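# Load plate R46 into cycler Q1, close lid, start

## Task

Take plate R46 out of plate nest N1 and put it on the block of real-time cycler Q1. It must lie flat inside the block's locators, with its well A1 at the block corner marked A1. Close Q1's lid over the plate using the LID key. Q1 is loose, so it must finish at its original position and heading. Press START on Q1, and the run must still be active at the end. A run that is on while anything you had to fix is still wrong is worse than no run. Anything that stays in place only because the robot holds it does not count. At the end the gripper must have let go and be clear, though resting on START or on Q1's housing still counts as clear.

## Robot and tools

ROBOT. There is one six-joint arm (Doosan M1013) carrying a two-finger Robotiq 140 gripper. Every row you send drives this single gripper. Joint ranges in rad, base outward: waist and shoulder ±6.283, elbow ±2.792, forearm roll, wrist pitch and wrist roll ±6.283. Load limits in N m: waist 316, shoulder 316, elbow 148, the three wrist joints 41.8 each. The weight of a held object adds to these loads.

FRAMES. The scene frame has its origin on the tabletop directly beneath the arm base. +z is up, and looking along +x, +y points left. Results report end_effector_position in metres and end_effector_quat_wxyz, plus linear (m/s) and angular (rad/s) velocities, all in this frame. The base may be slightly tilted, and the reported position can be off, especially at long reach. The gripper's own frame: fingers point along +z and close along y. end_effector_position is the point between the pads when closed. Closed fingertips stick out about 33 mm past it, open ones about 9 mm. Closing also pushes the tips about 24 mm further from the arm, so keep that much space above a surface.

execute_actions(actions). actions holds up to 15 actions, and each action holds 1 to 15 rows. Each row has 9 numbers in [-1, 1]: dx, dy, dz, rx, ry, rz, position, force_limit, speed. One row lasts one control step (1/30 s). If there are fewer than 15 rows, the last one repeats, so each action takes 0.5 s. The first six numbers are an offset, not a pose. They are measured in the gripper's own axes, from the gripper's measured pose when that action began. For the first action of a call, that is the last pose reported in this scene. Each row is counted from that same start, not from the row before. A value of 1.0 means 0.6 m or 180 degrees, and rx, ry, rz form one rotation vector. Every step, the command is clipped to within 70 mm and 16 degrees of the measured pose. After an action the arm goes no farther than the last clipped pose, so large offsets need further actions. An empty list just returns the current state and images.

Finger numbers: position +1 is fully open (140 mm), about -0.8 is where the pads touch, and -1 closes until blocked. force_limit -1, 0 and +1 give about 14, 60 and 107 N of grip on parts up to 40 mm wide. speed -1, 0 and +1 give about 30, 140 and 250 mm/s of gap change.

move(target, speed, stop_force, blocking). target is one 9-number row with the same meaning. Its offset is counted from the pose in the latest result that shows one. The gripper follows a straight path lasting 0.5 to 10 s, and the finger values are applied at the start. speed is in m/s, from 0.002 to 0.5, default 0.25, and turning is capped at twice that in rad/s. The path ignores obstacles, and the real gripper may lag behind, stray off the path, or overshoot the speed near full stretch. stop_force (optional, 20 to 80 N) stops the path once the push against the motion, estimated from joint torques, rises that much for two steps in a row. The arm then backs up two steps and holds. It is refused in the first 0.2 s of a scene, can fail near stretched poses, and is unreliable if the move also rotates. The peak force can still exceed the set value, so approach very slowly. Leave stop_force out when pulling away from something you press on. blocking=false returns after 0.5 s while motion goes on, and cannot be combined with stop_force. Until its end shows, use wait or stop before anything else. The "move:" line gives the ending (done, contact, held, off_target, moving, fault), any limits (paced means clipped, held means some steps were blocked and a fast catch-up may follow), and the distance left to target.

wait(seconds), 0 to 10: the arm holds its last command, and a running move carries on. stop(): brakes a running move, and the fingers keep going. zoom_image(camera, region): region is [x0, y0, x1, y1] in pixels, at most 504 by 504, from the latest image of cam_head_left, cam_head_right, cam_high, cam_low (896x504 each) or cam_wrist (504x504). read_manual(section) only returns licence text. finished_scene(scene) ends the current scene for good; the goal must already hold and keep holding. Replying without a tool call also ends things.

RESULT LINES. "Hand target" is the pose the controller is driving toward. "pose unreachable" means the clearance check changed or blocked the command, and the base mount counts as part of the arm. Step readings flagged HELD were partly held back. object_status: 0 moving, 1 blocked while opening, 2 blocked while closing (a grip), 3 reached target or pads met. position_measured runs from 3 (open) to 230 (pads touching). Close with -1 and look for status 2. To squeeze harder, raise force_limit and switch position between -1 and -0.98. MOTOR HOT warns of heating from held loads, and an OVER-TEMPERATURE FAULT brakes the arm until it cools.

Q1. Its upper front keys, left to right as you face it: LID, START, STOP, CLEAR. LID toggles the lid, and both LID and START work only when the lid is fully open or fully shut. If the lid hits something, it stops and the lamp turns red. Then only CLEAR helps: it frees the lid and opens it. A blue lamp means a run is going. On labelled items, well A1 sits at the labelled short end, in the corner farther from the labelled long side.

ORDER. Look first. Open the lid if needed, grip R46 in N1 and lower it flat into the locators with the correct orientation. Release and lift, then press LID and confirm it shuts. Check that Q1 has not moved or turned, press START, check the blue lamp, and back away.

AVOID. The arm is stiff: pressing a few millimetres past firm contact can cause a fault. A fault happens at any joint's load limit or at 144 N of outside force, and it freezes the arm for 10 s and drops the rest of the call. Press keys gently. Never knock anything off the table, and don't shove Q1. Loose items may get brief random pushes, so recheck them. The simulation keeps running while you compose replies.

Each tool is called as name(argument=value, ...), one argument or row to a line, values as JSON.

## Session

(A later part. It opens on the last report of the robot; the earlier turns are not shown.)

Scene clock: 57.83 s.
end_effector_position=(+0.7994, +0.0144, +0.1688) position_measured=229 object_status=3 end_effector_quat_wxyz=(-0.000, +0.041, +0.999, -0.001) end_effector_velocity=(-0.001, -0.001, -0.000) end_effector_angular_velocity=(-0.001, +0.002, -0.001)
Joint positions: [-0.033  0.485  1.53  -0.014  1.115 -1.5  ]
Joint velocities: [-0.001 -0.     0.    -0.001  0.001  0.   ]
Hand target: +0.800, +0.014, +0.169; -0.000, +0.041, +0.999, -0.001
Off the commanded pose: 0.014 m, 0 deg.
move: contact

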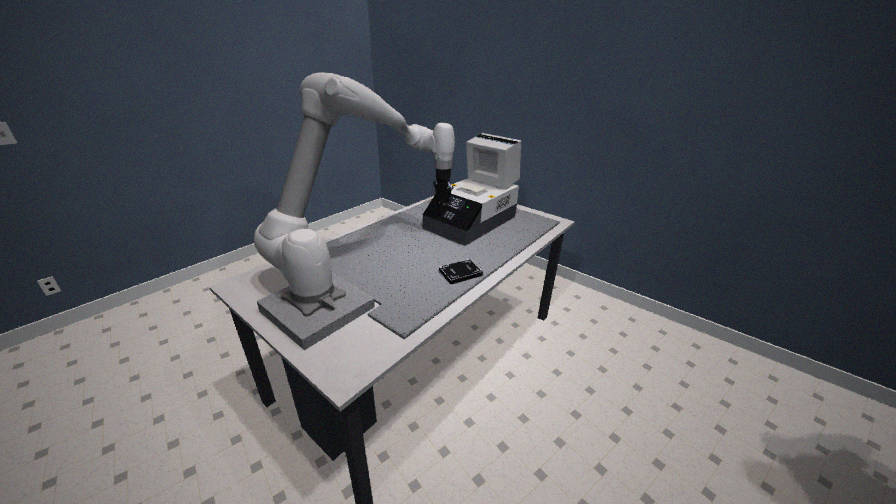

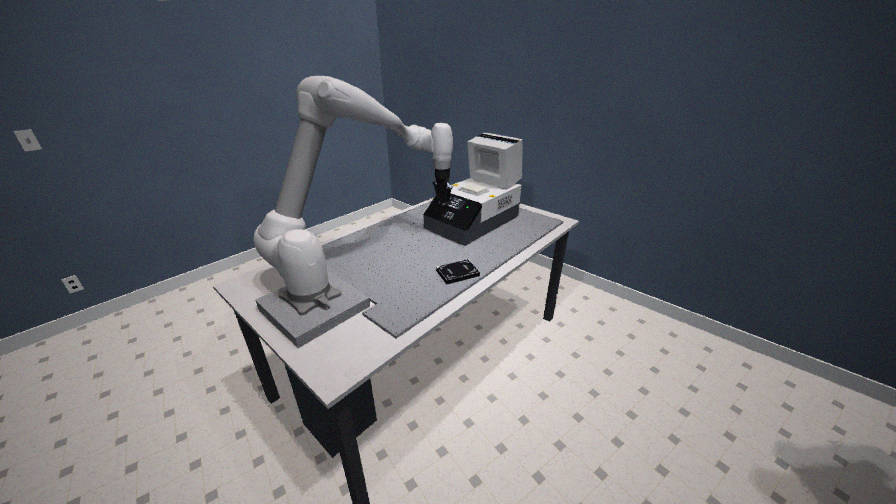

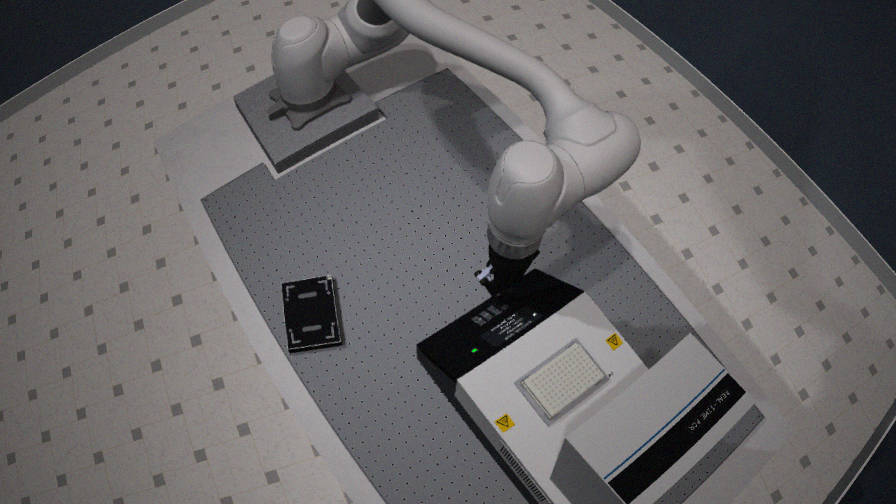

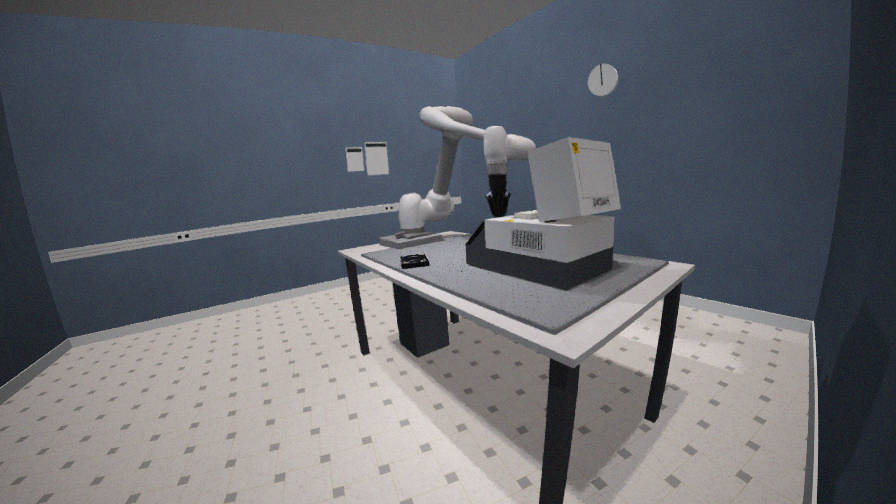

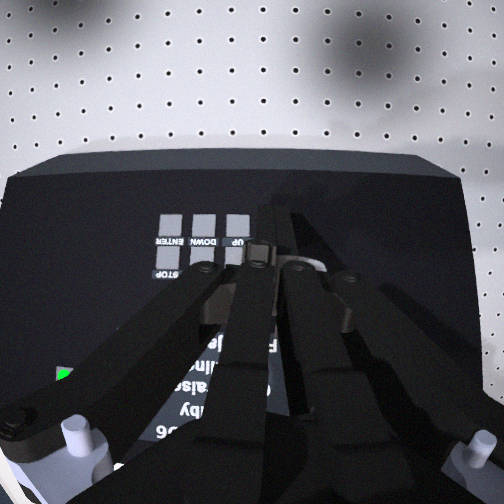

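execute_actions(
  actions=[
    [[0,0,-0.02,0,0,0,-0.8,0,0]],
    [[0,-0.0328,0,0,0,0,-0.8,0,0]],
  ],
)

wait(
  seconds=3,
)

Scene clock: 59.00 s.
end_effector_position=(+0.7979, -0.0053, +0.1808) position_measured=229 object_status=3 end_effector_quat_wxyz=(-0.000, +0.041, +0.999, -0.001) end_effector_velocity=(-0.000, +0.000, +0.000) end_effector_angular_velocity=(-0.000, -0.001, +0.001)
Joint positions: [-0.058  0.474  1.524 -0.014  1.133 -1.525]
Joint velocities: [ 0.    -0.001  0.001 -0.    -0.001 -0.   ]
Hand target: +0.798, -0.005, +0.181; -0.000, +0.041, +0.999, -0.001
Off the commanded pose: 0.000 m, 0 deg.
Step readings (end_effector_position; steps 1 to 15: 1st action; 16 to 30: 2nd action):
0: (+0.7994, +0.0144, +0.1688)
1: (+0.7994, +0.0144, +0.1696)
2: (+0.7990, +0.0142, +0.1744)
4: (+0.7997, +0.0142, +0.1808)
8: (+0.7995, +0.0142, +0.1808)
15: (+0.7995, +0.0143, +0.1808)
16: (+0.7995, +0.0138, +0.1808)
17: (+0.7989, +0.0092, +0.1807)
19: (+0.7978, -0.0043, +0.1806)
23: (+0.7978, -0.0053, +0.1808)
30: end_effector_position above

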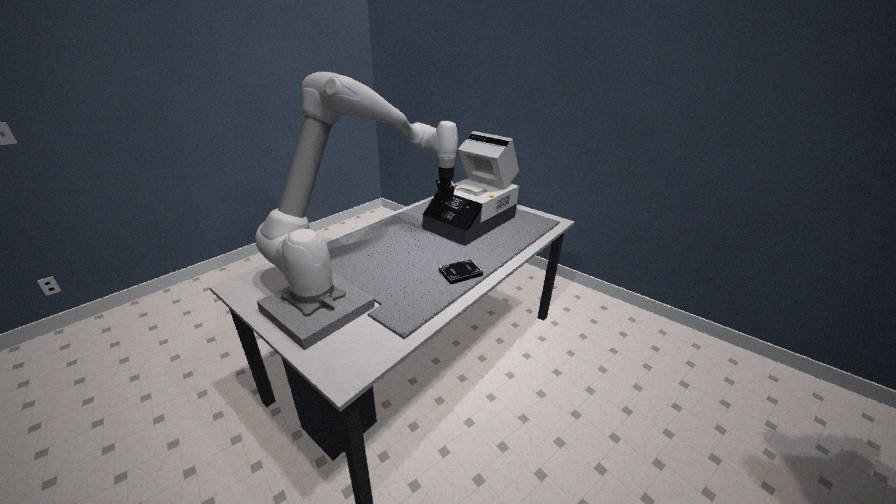

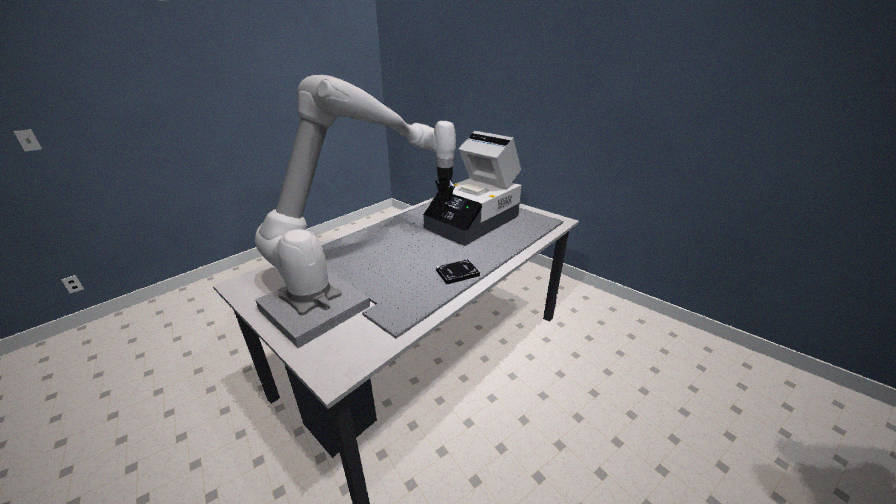

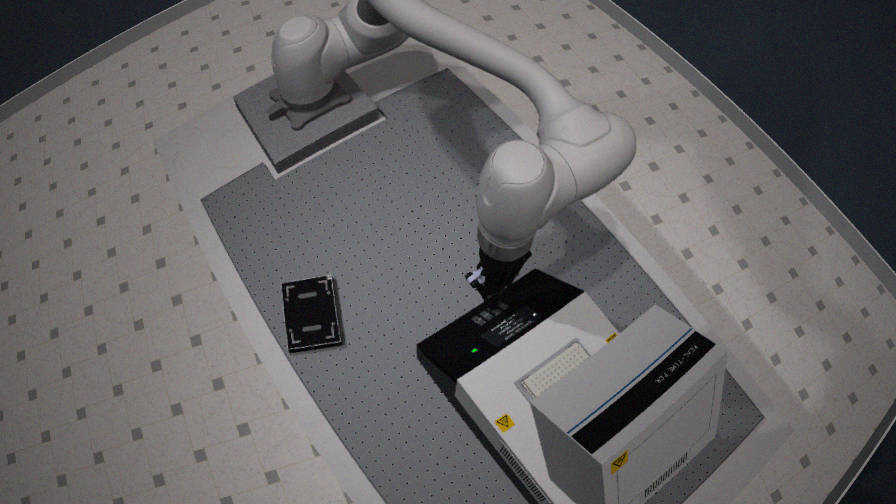

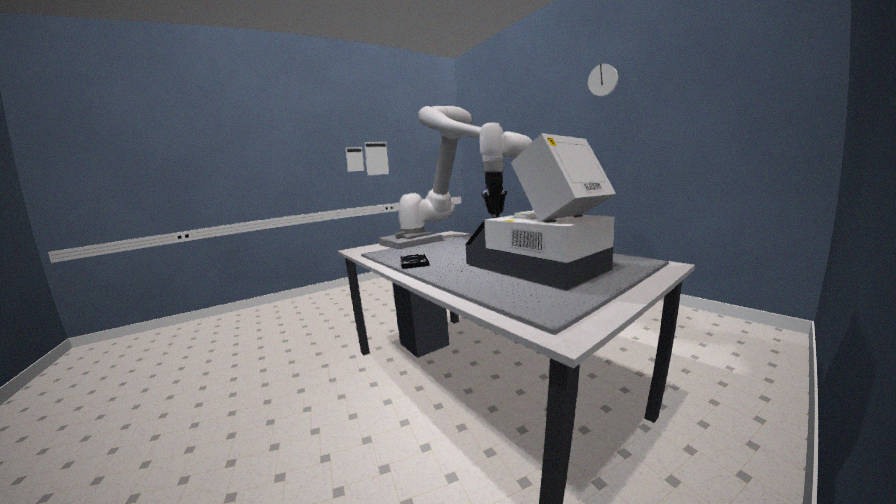

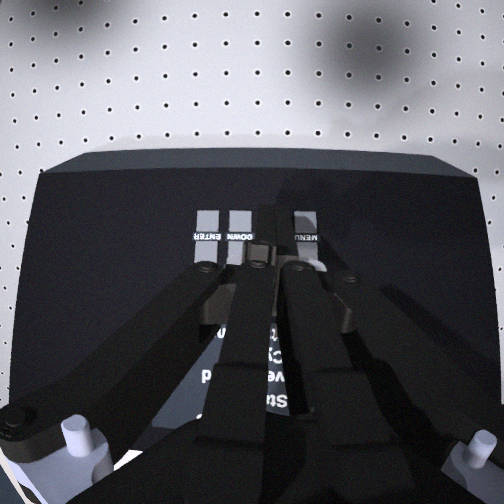

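Scene clock: 62.00 s.
end_effector_position=(+0.7979, -0.0053, +0.1808) position_measured=229 object_status=3 end_effector_quat_wxyz=(-0.000, +0.041, +0.999, -0.001) end_effector_velocity=(+0.000, +0.000, +0.000) end_effector_angular_velocity=(-0.000, -0.000, +0.000)
Joint positions: [-0.058  0.474  1.524 -0.014  1.133 -1.525]
Joint velocities: [ 0.     0.    -0.001 -0.     0.     0.   ]
Hand target: +0.798, -0.005, +0.181; -0.000, +0.041, +0.999, -0.001
Off the commanded pose: 0.000 m, 0 deg.
wait: 3.00 s; at rest by 0.17 s

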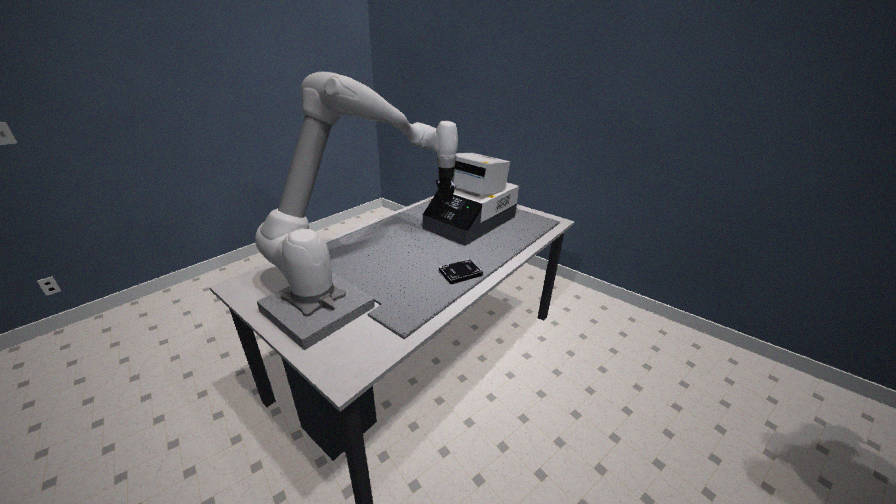

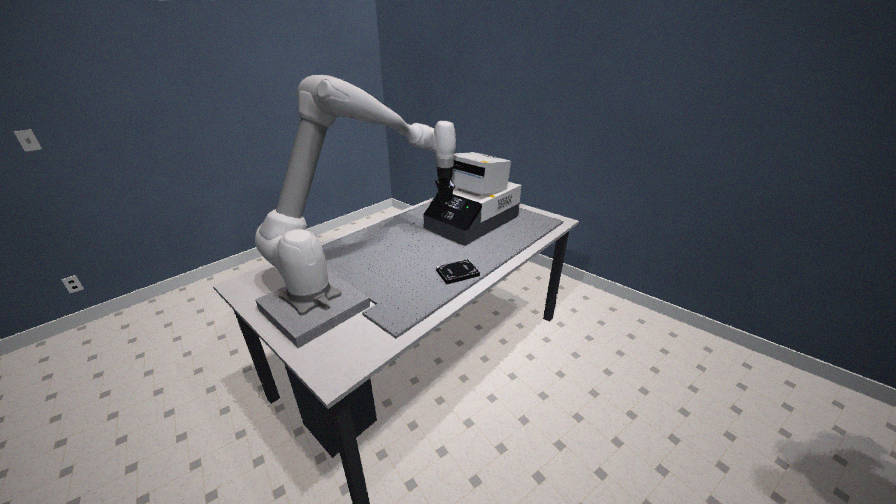

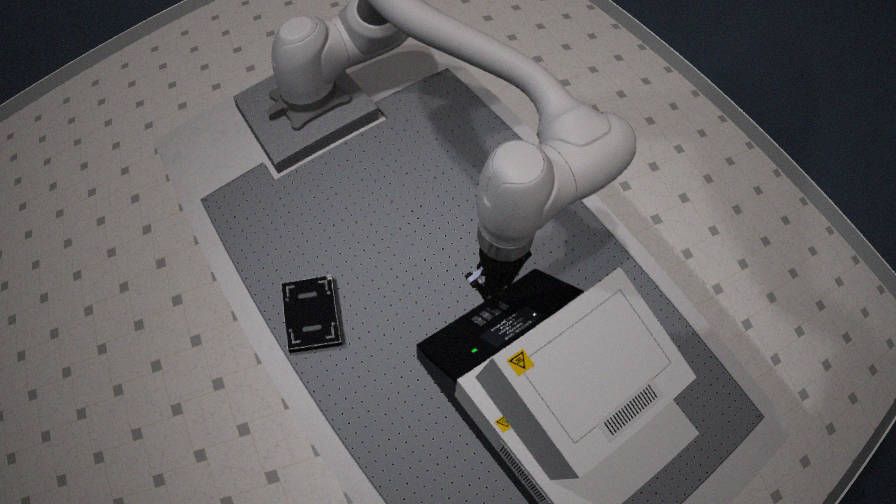

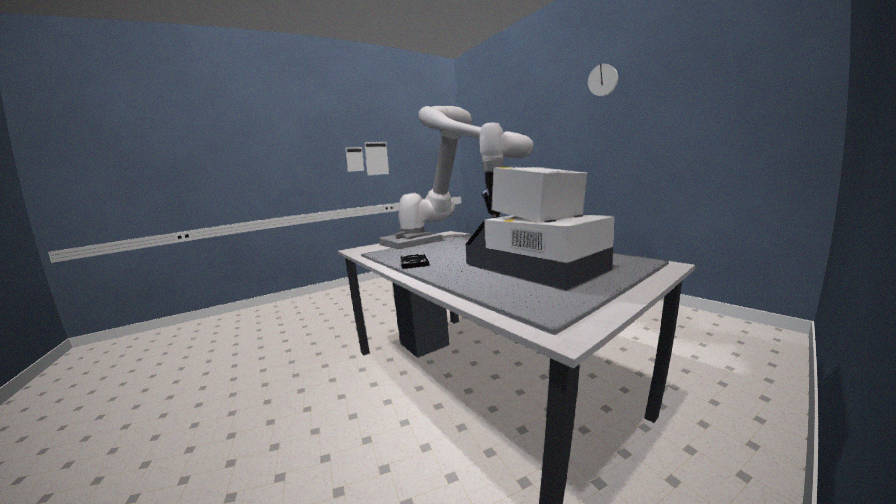

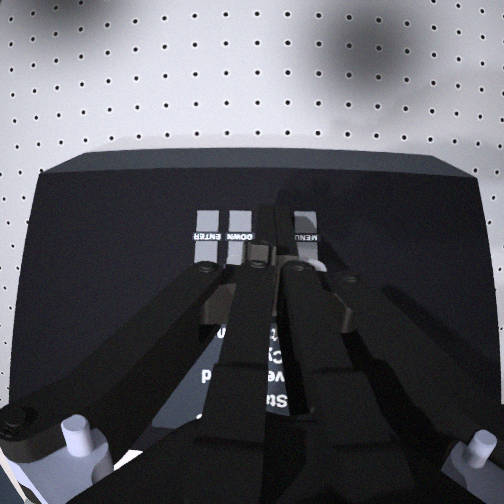

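wait(
  seconds=2,
)

zoom_image(
  camera="cam_head_left",
  region=[420,140,540,240],
)

Scene clock: 64.13 s.
end_effector_position=(+0.7979, -0.0053, +0.1809) position_measured=229 object_status=3 end_effector_quat_wxyz=(-0.000, +0.041, +0.999, -0.001) end_effector_velocity=(+0.000, +0.001, +0.000) end_effector_angular_velocity=(+0.000, -0.000, -0.000)
Joint positions: [-0.058  0.474  1.524 -0.014  1.133 -1.525]
Joint velocities: [ 0.001 -0.    -0.     0.    -0.     0.001]
Hand target: +0.798, -0.005, +0.181; -0.000, +0.041, +0.999, -0.001
Off the commanded pose: 0.000 m, 0 deg.
wait: 2.00 s; at rest by 0.03 s

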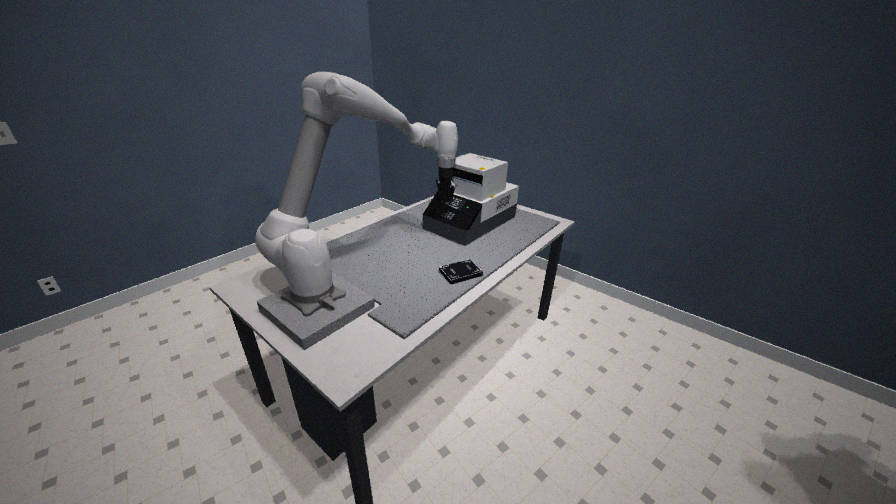

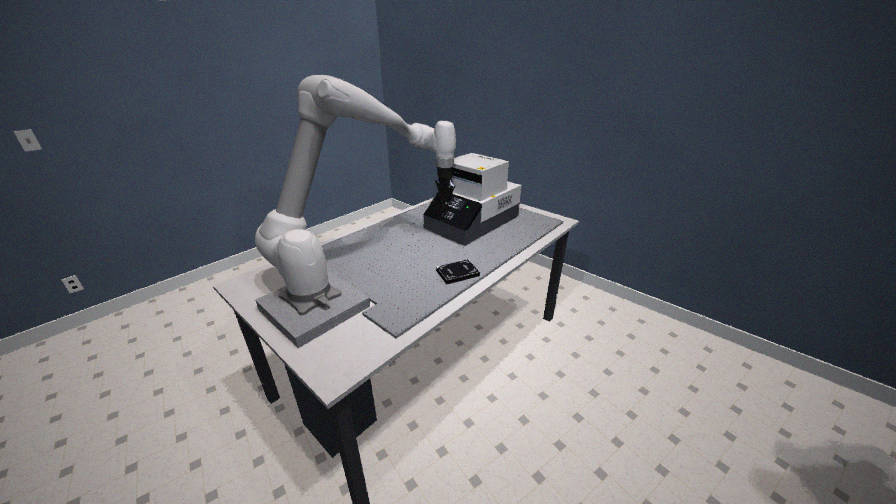

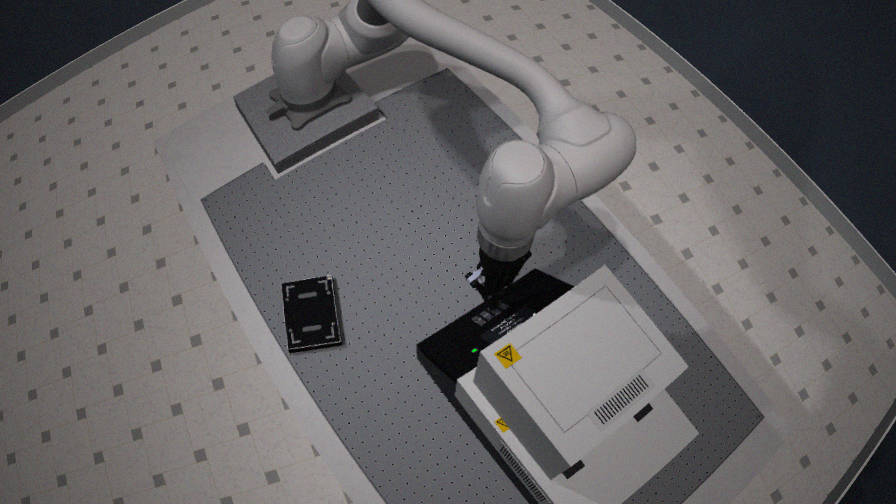

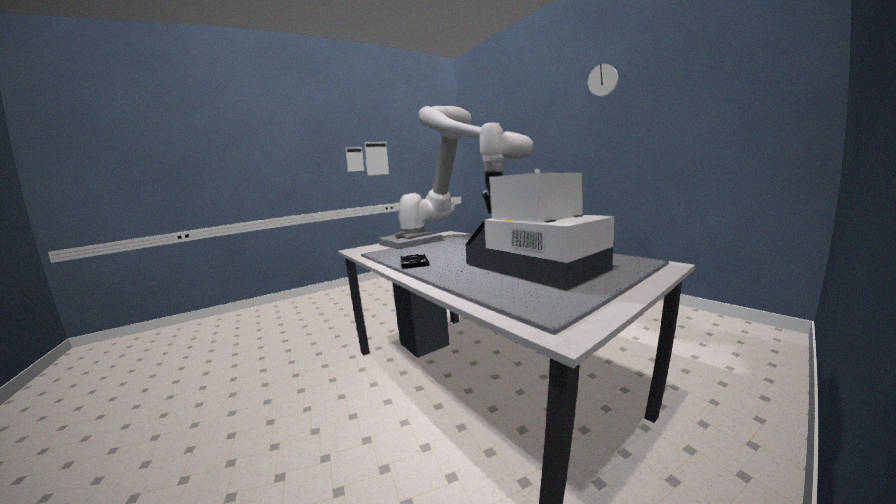

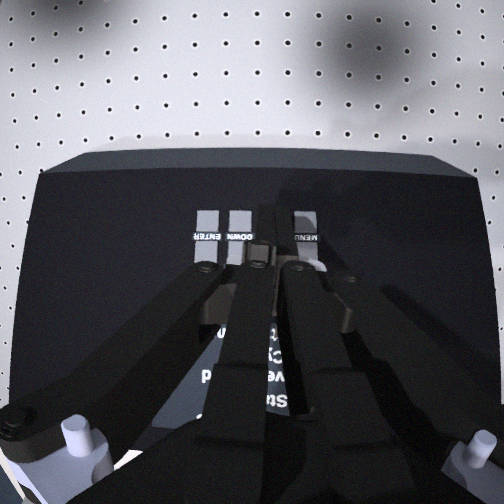

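Region (420, 140, 540, 240) of cam_head_left's 896x504 image, scaled by 4.200, with more detail than that image has.

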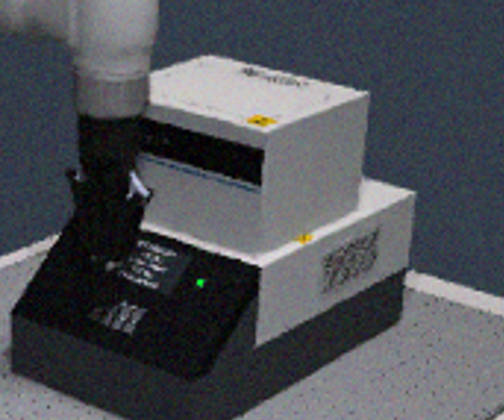

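Lid shut, lamp green. Press START.

move(
  target=[0,0,0.04,0,0,0,-0.8,0,0],
  speed=0.004,
  stop_force=20,
)

zoom_image(
  camera="cam_head_left",
  region=[420,140,540,240],
)

Scene clock: 67.87 s.
end_effector_position=(+0.7977, -0.0053, +0.1675) position_measured=229 object_status=3 end_effector_quat_wxyz=(-0.000, +0.041, +0.999, -0.001) end_effector_velocity=(-0.000, +0.000, +0.001) end_effector_angular_velocity=(-0.000, +0.001, +0.001)
Joint positions: [-0.058  0.483  1.535 -0.014  1.112 -1.525]
Joint velocities: [ 0.    -0.    -0.001 -0.     0.003 -0.   ]
Hand target: +0.798, -0.005, +0.168; -0.000, +0.041, +0.999, -0.001
Off the commanded pose: 0.011 m, 0 deg.
move: contact

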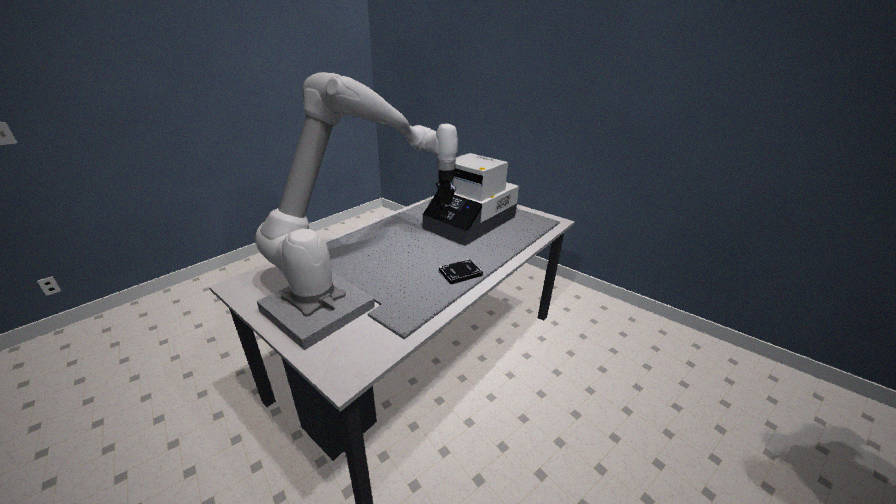

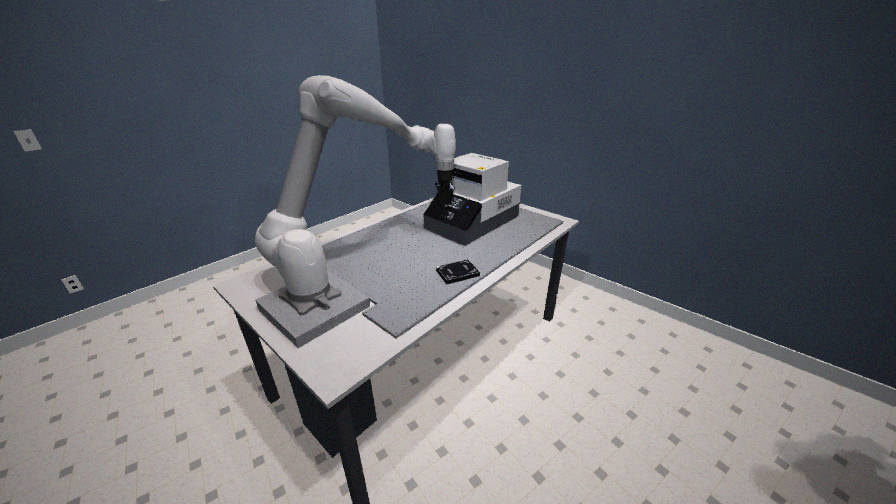

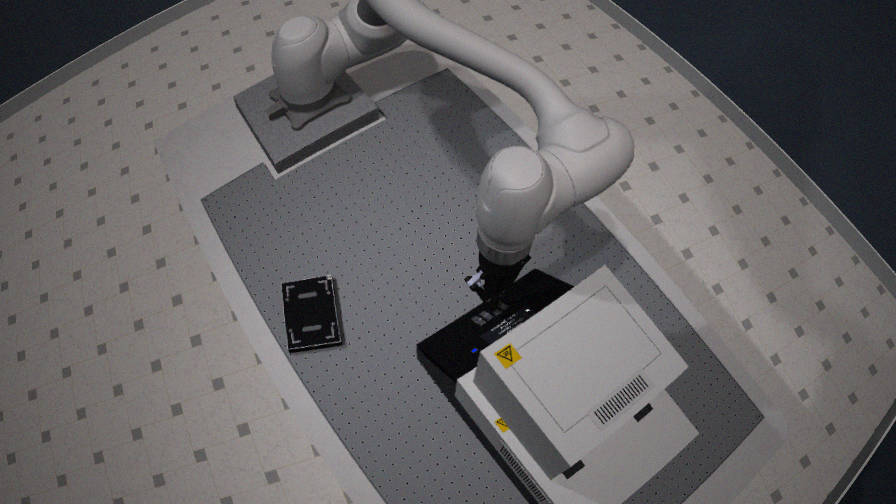

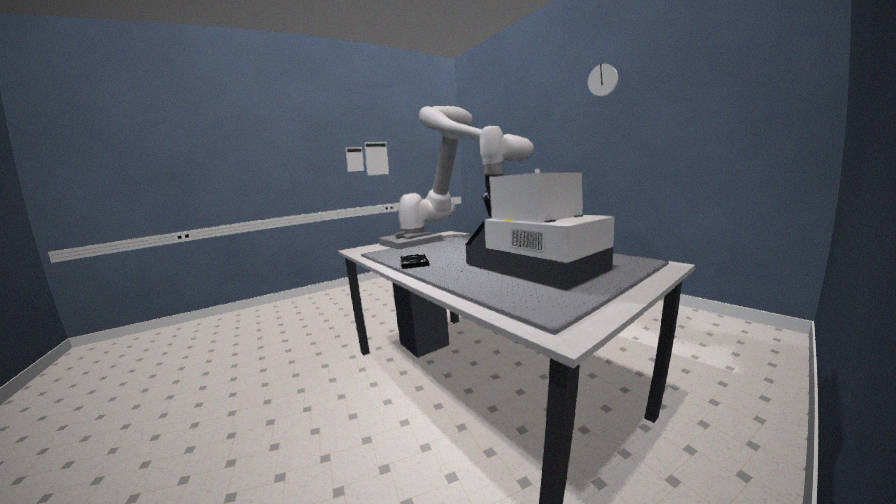

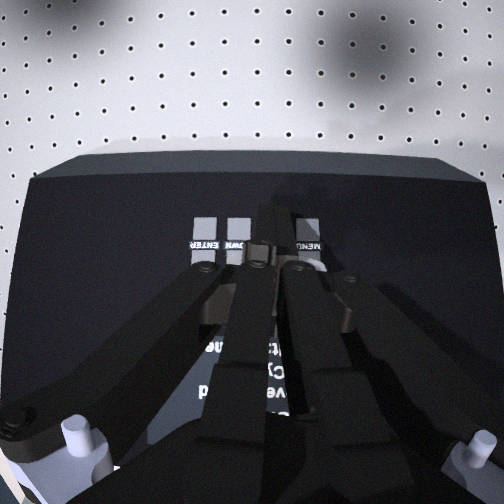

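Region (420, 140, 540, 240) of cam_head_left's 896x504 image, scaled by 4.200, with more detail than that image has.

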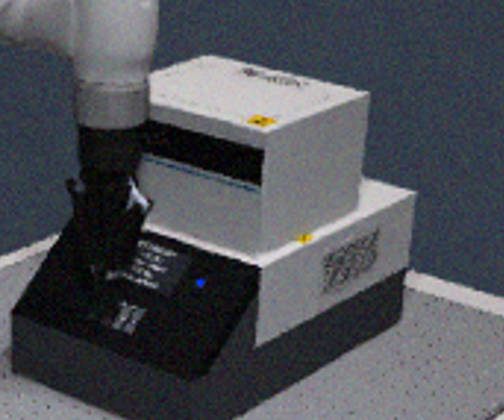

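Lamp is blue. Retreat: first straight up a little, then up and back.

execute_actions(
  actions=[
    [[0,0,-0.03,0,0,0,-0.8,0,0]],
  ],
)

move(
  target=[0.12,0,-0.1,0,0,0,-0.8,0,0],
  speed=0.15,
)

zoom_image(
  camera="cam_head_left",
  region=[420,140,540,240],
)

Scene clock: 68.50 s.
end_effector_position=(+0.7978, -0.0053, +0.1856) position_measured=229 object_status=3 end_effector_quat_wxyz=(-0.000, +0.041, +0.999, -0.001) end_effector_velocity=(-0.000, -0.000, -0.001) end_effector_angular_velocity=(-0.000, +0.001, +0.000)
Joint positions: [-0.058  0.47   1.519 -0.014  1.14  -1.525]
Joint velocities: [ 0.     0.     0.001 -0.    -0.    -0.   ]
Hand target: +0.798, -0.005, +0.185; -0.000, +0.041, +0.999, -0.001
Off the commanded pose: 0.000 m, 0 deg.
Step readings (end_effector_position):
0: (+0.7977, -0.0053, +0.1675)
1: (+0.7977, -0.0053, +0.1683)
2: (+0.7973, -0.0054, +0.1740)
4: (+0.7982, -0.0055, +0.1857)
8: (+0.7979, -0.0055, +0.1857)
15: end_effector_position above

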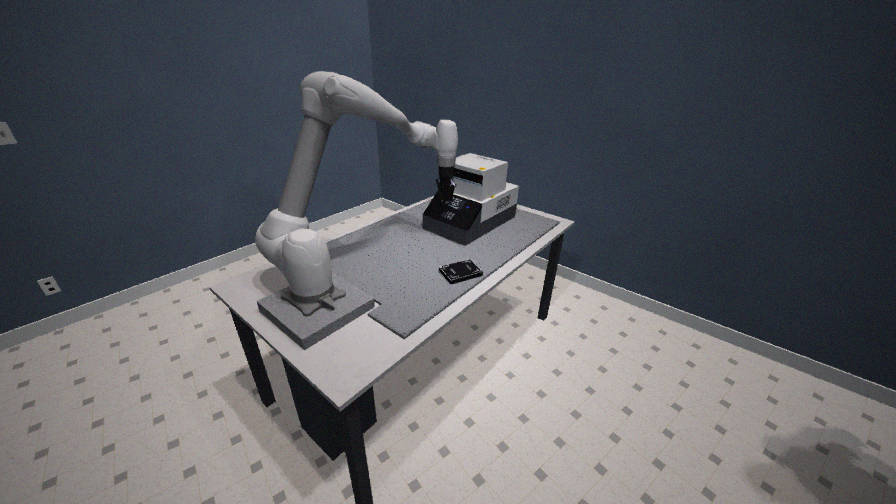

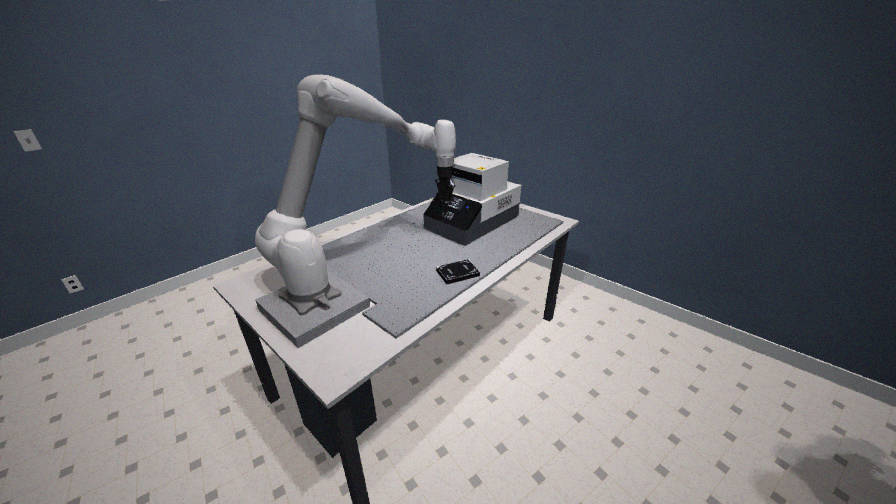

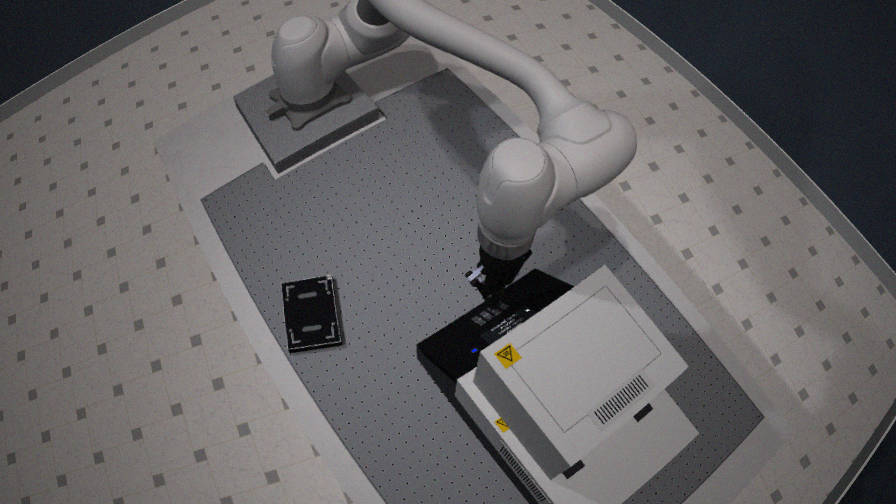

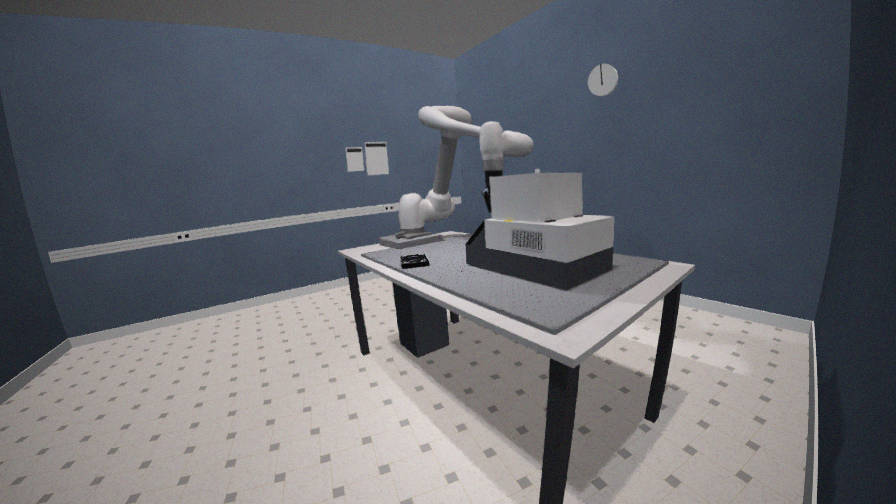

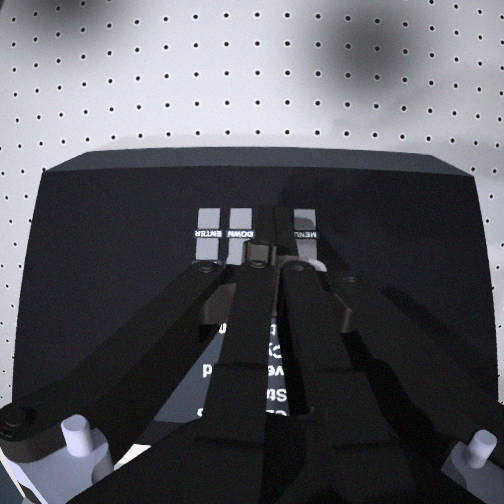

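Scene clock: 69.43 s.
end_effector_position=(+0.7262, +0.0008, +0.2457) position_measured=229 object_status=3 end_effector_quat_wxyz=(-0.000, +0.041, +0.999, -0.001) end_effector_velocity=(-0.000, +0.000, +0.000) end_effector_angular_velocity=(+0.001, +0.000, +0.000)
Joint positions: [-0.053  0.326  1.617 -0.014  1.188 -1.521]
Joint velocities: [ 0.    -0.    -0.     0.001  0.001 -0.001]
Hand target: +0.726, +0.001, +0.246; -0.000, +0.041, +0.999, -0.001
Off the commanded pose: 0.000 m, 0 deg.
move: done

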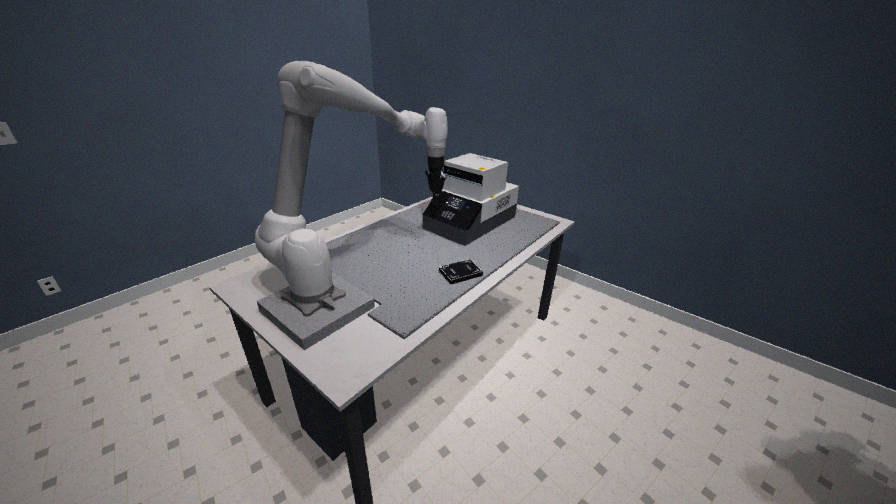

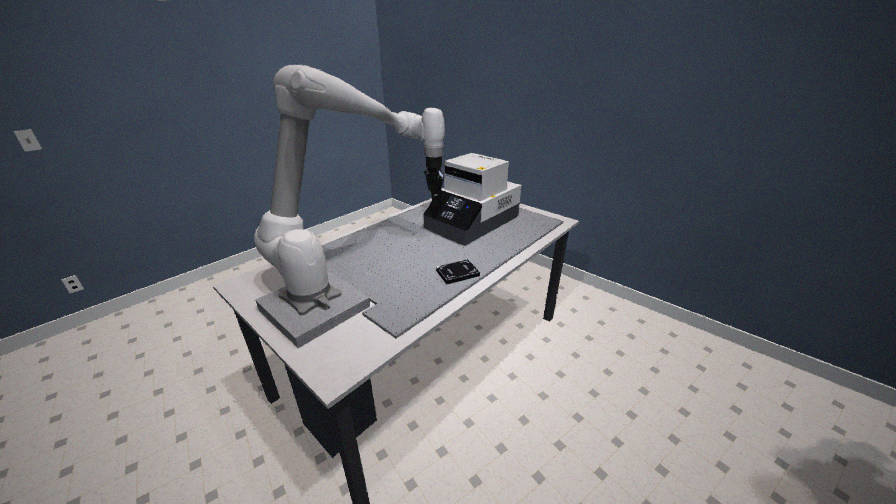

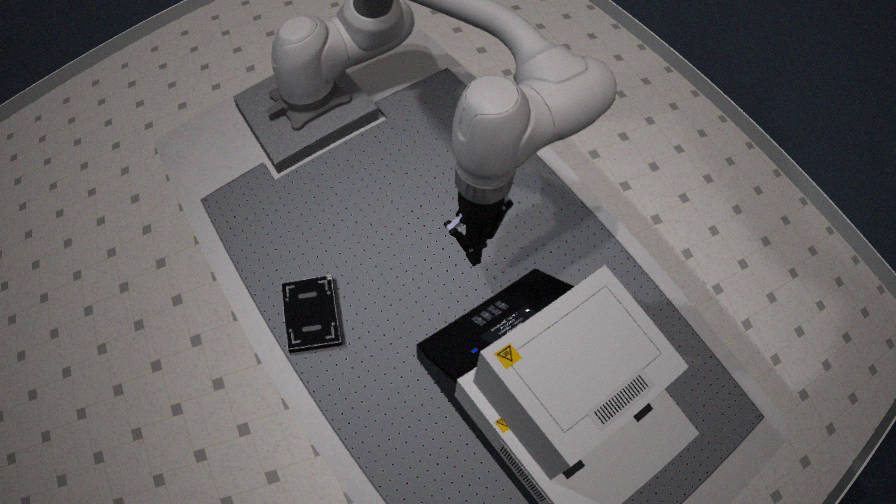

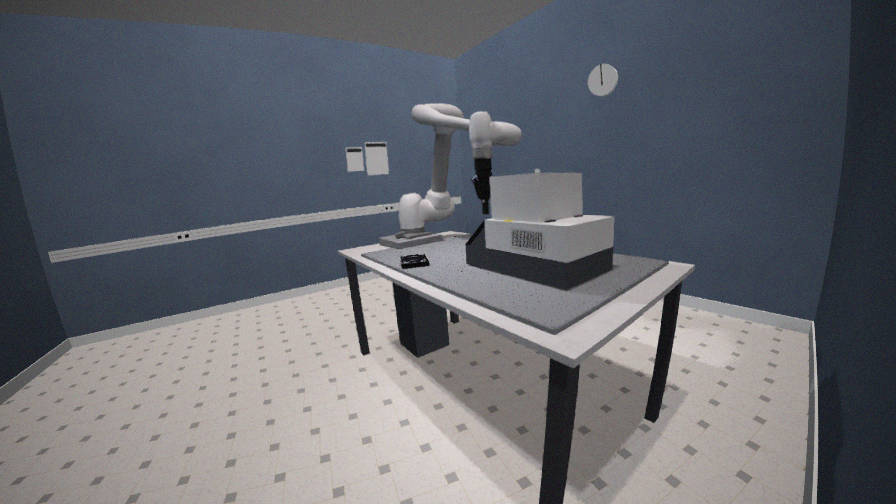

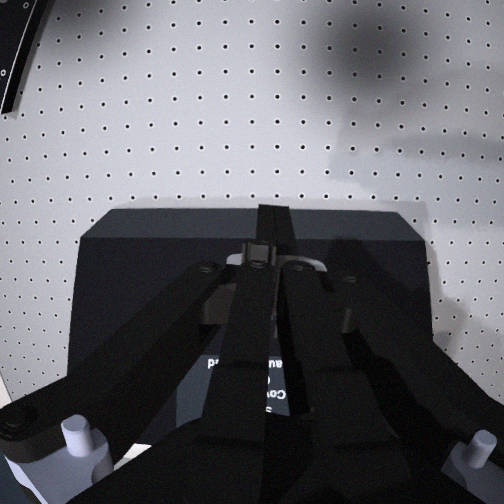

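Region (420, 140, 540, 240) of cam_head_left's 896x504 image, scaled by 4.200, with more detail than that image has.

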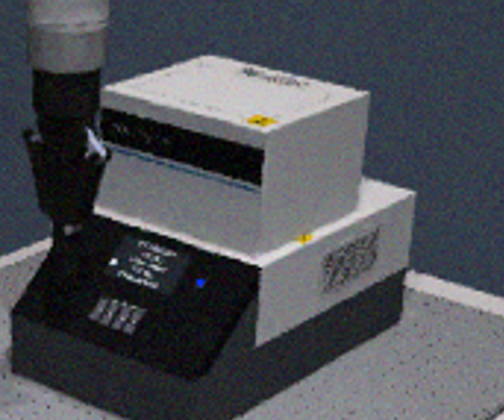

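finished_scene(
  scene=2,
)

The scene is finished: the task was done.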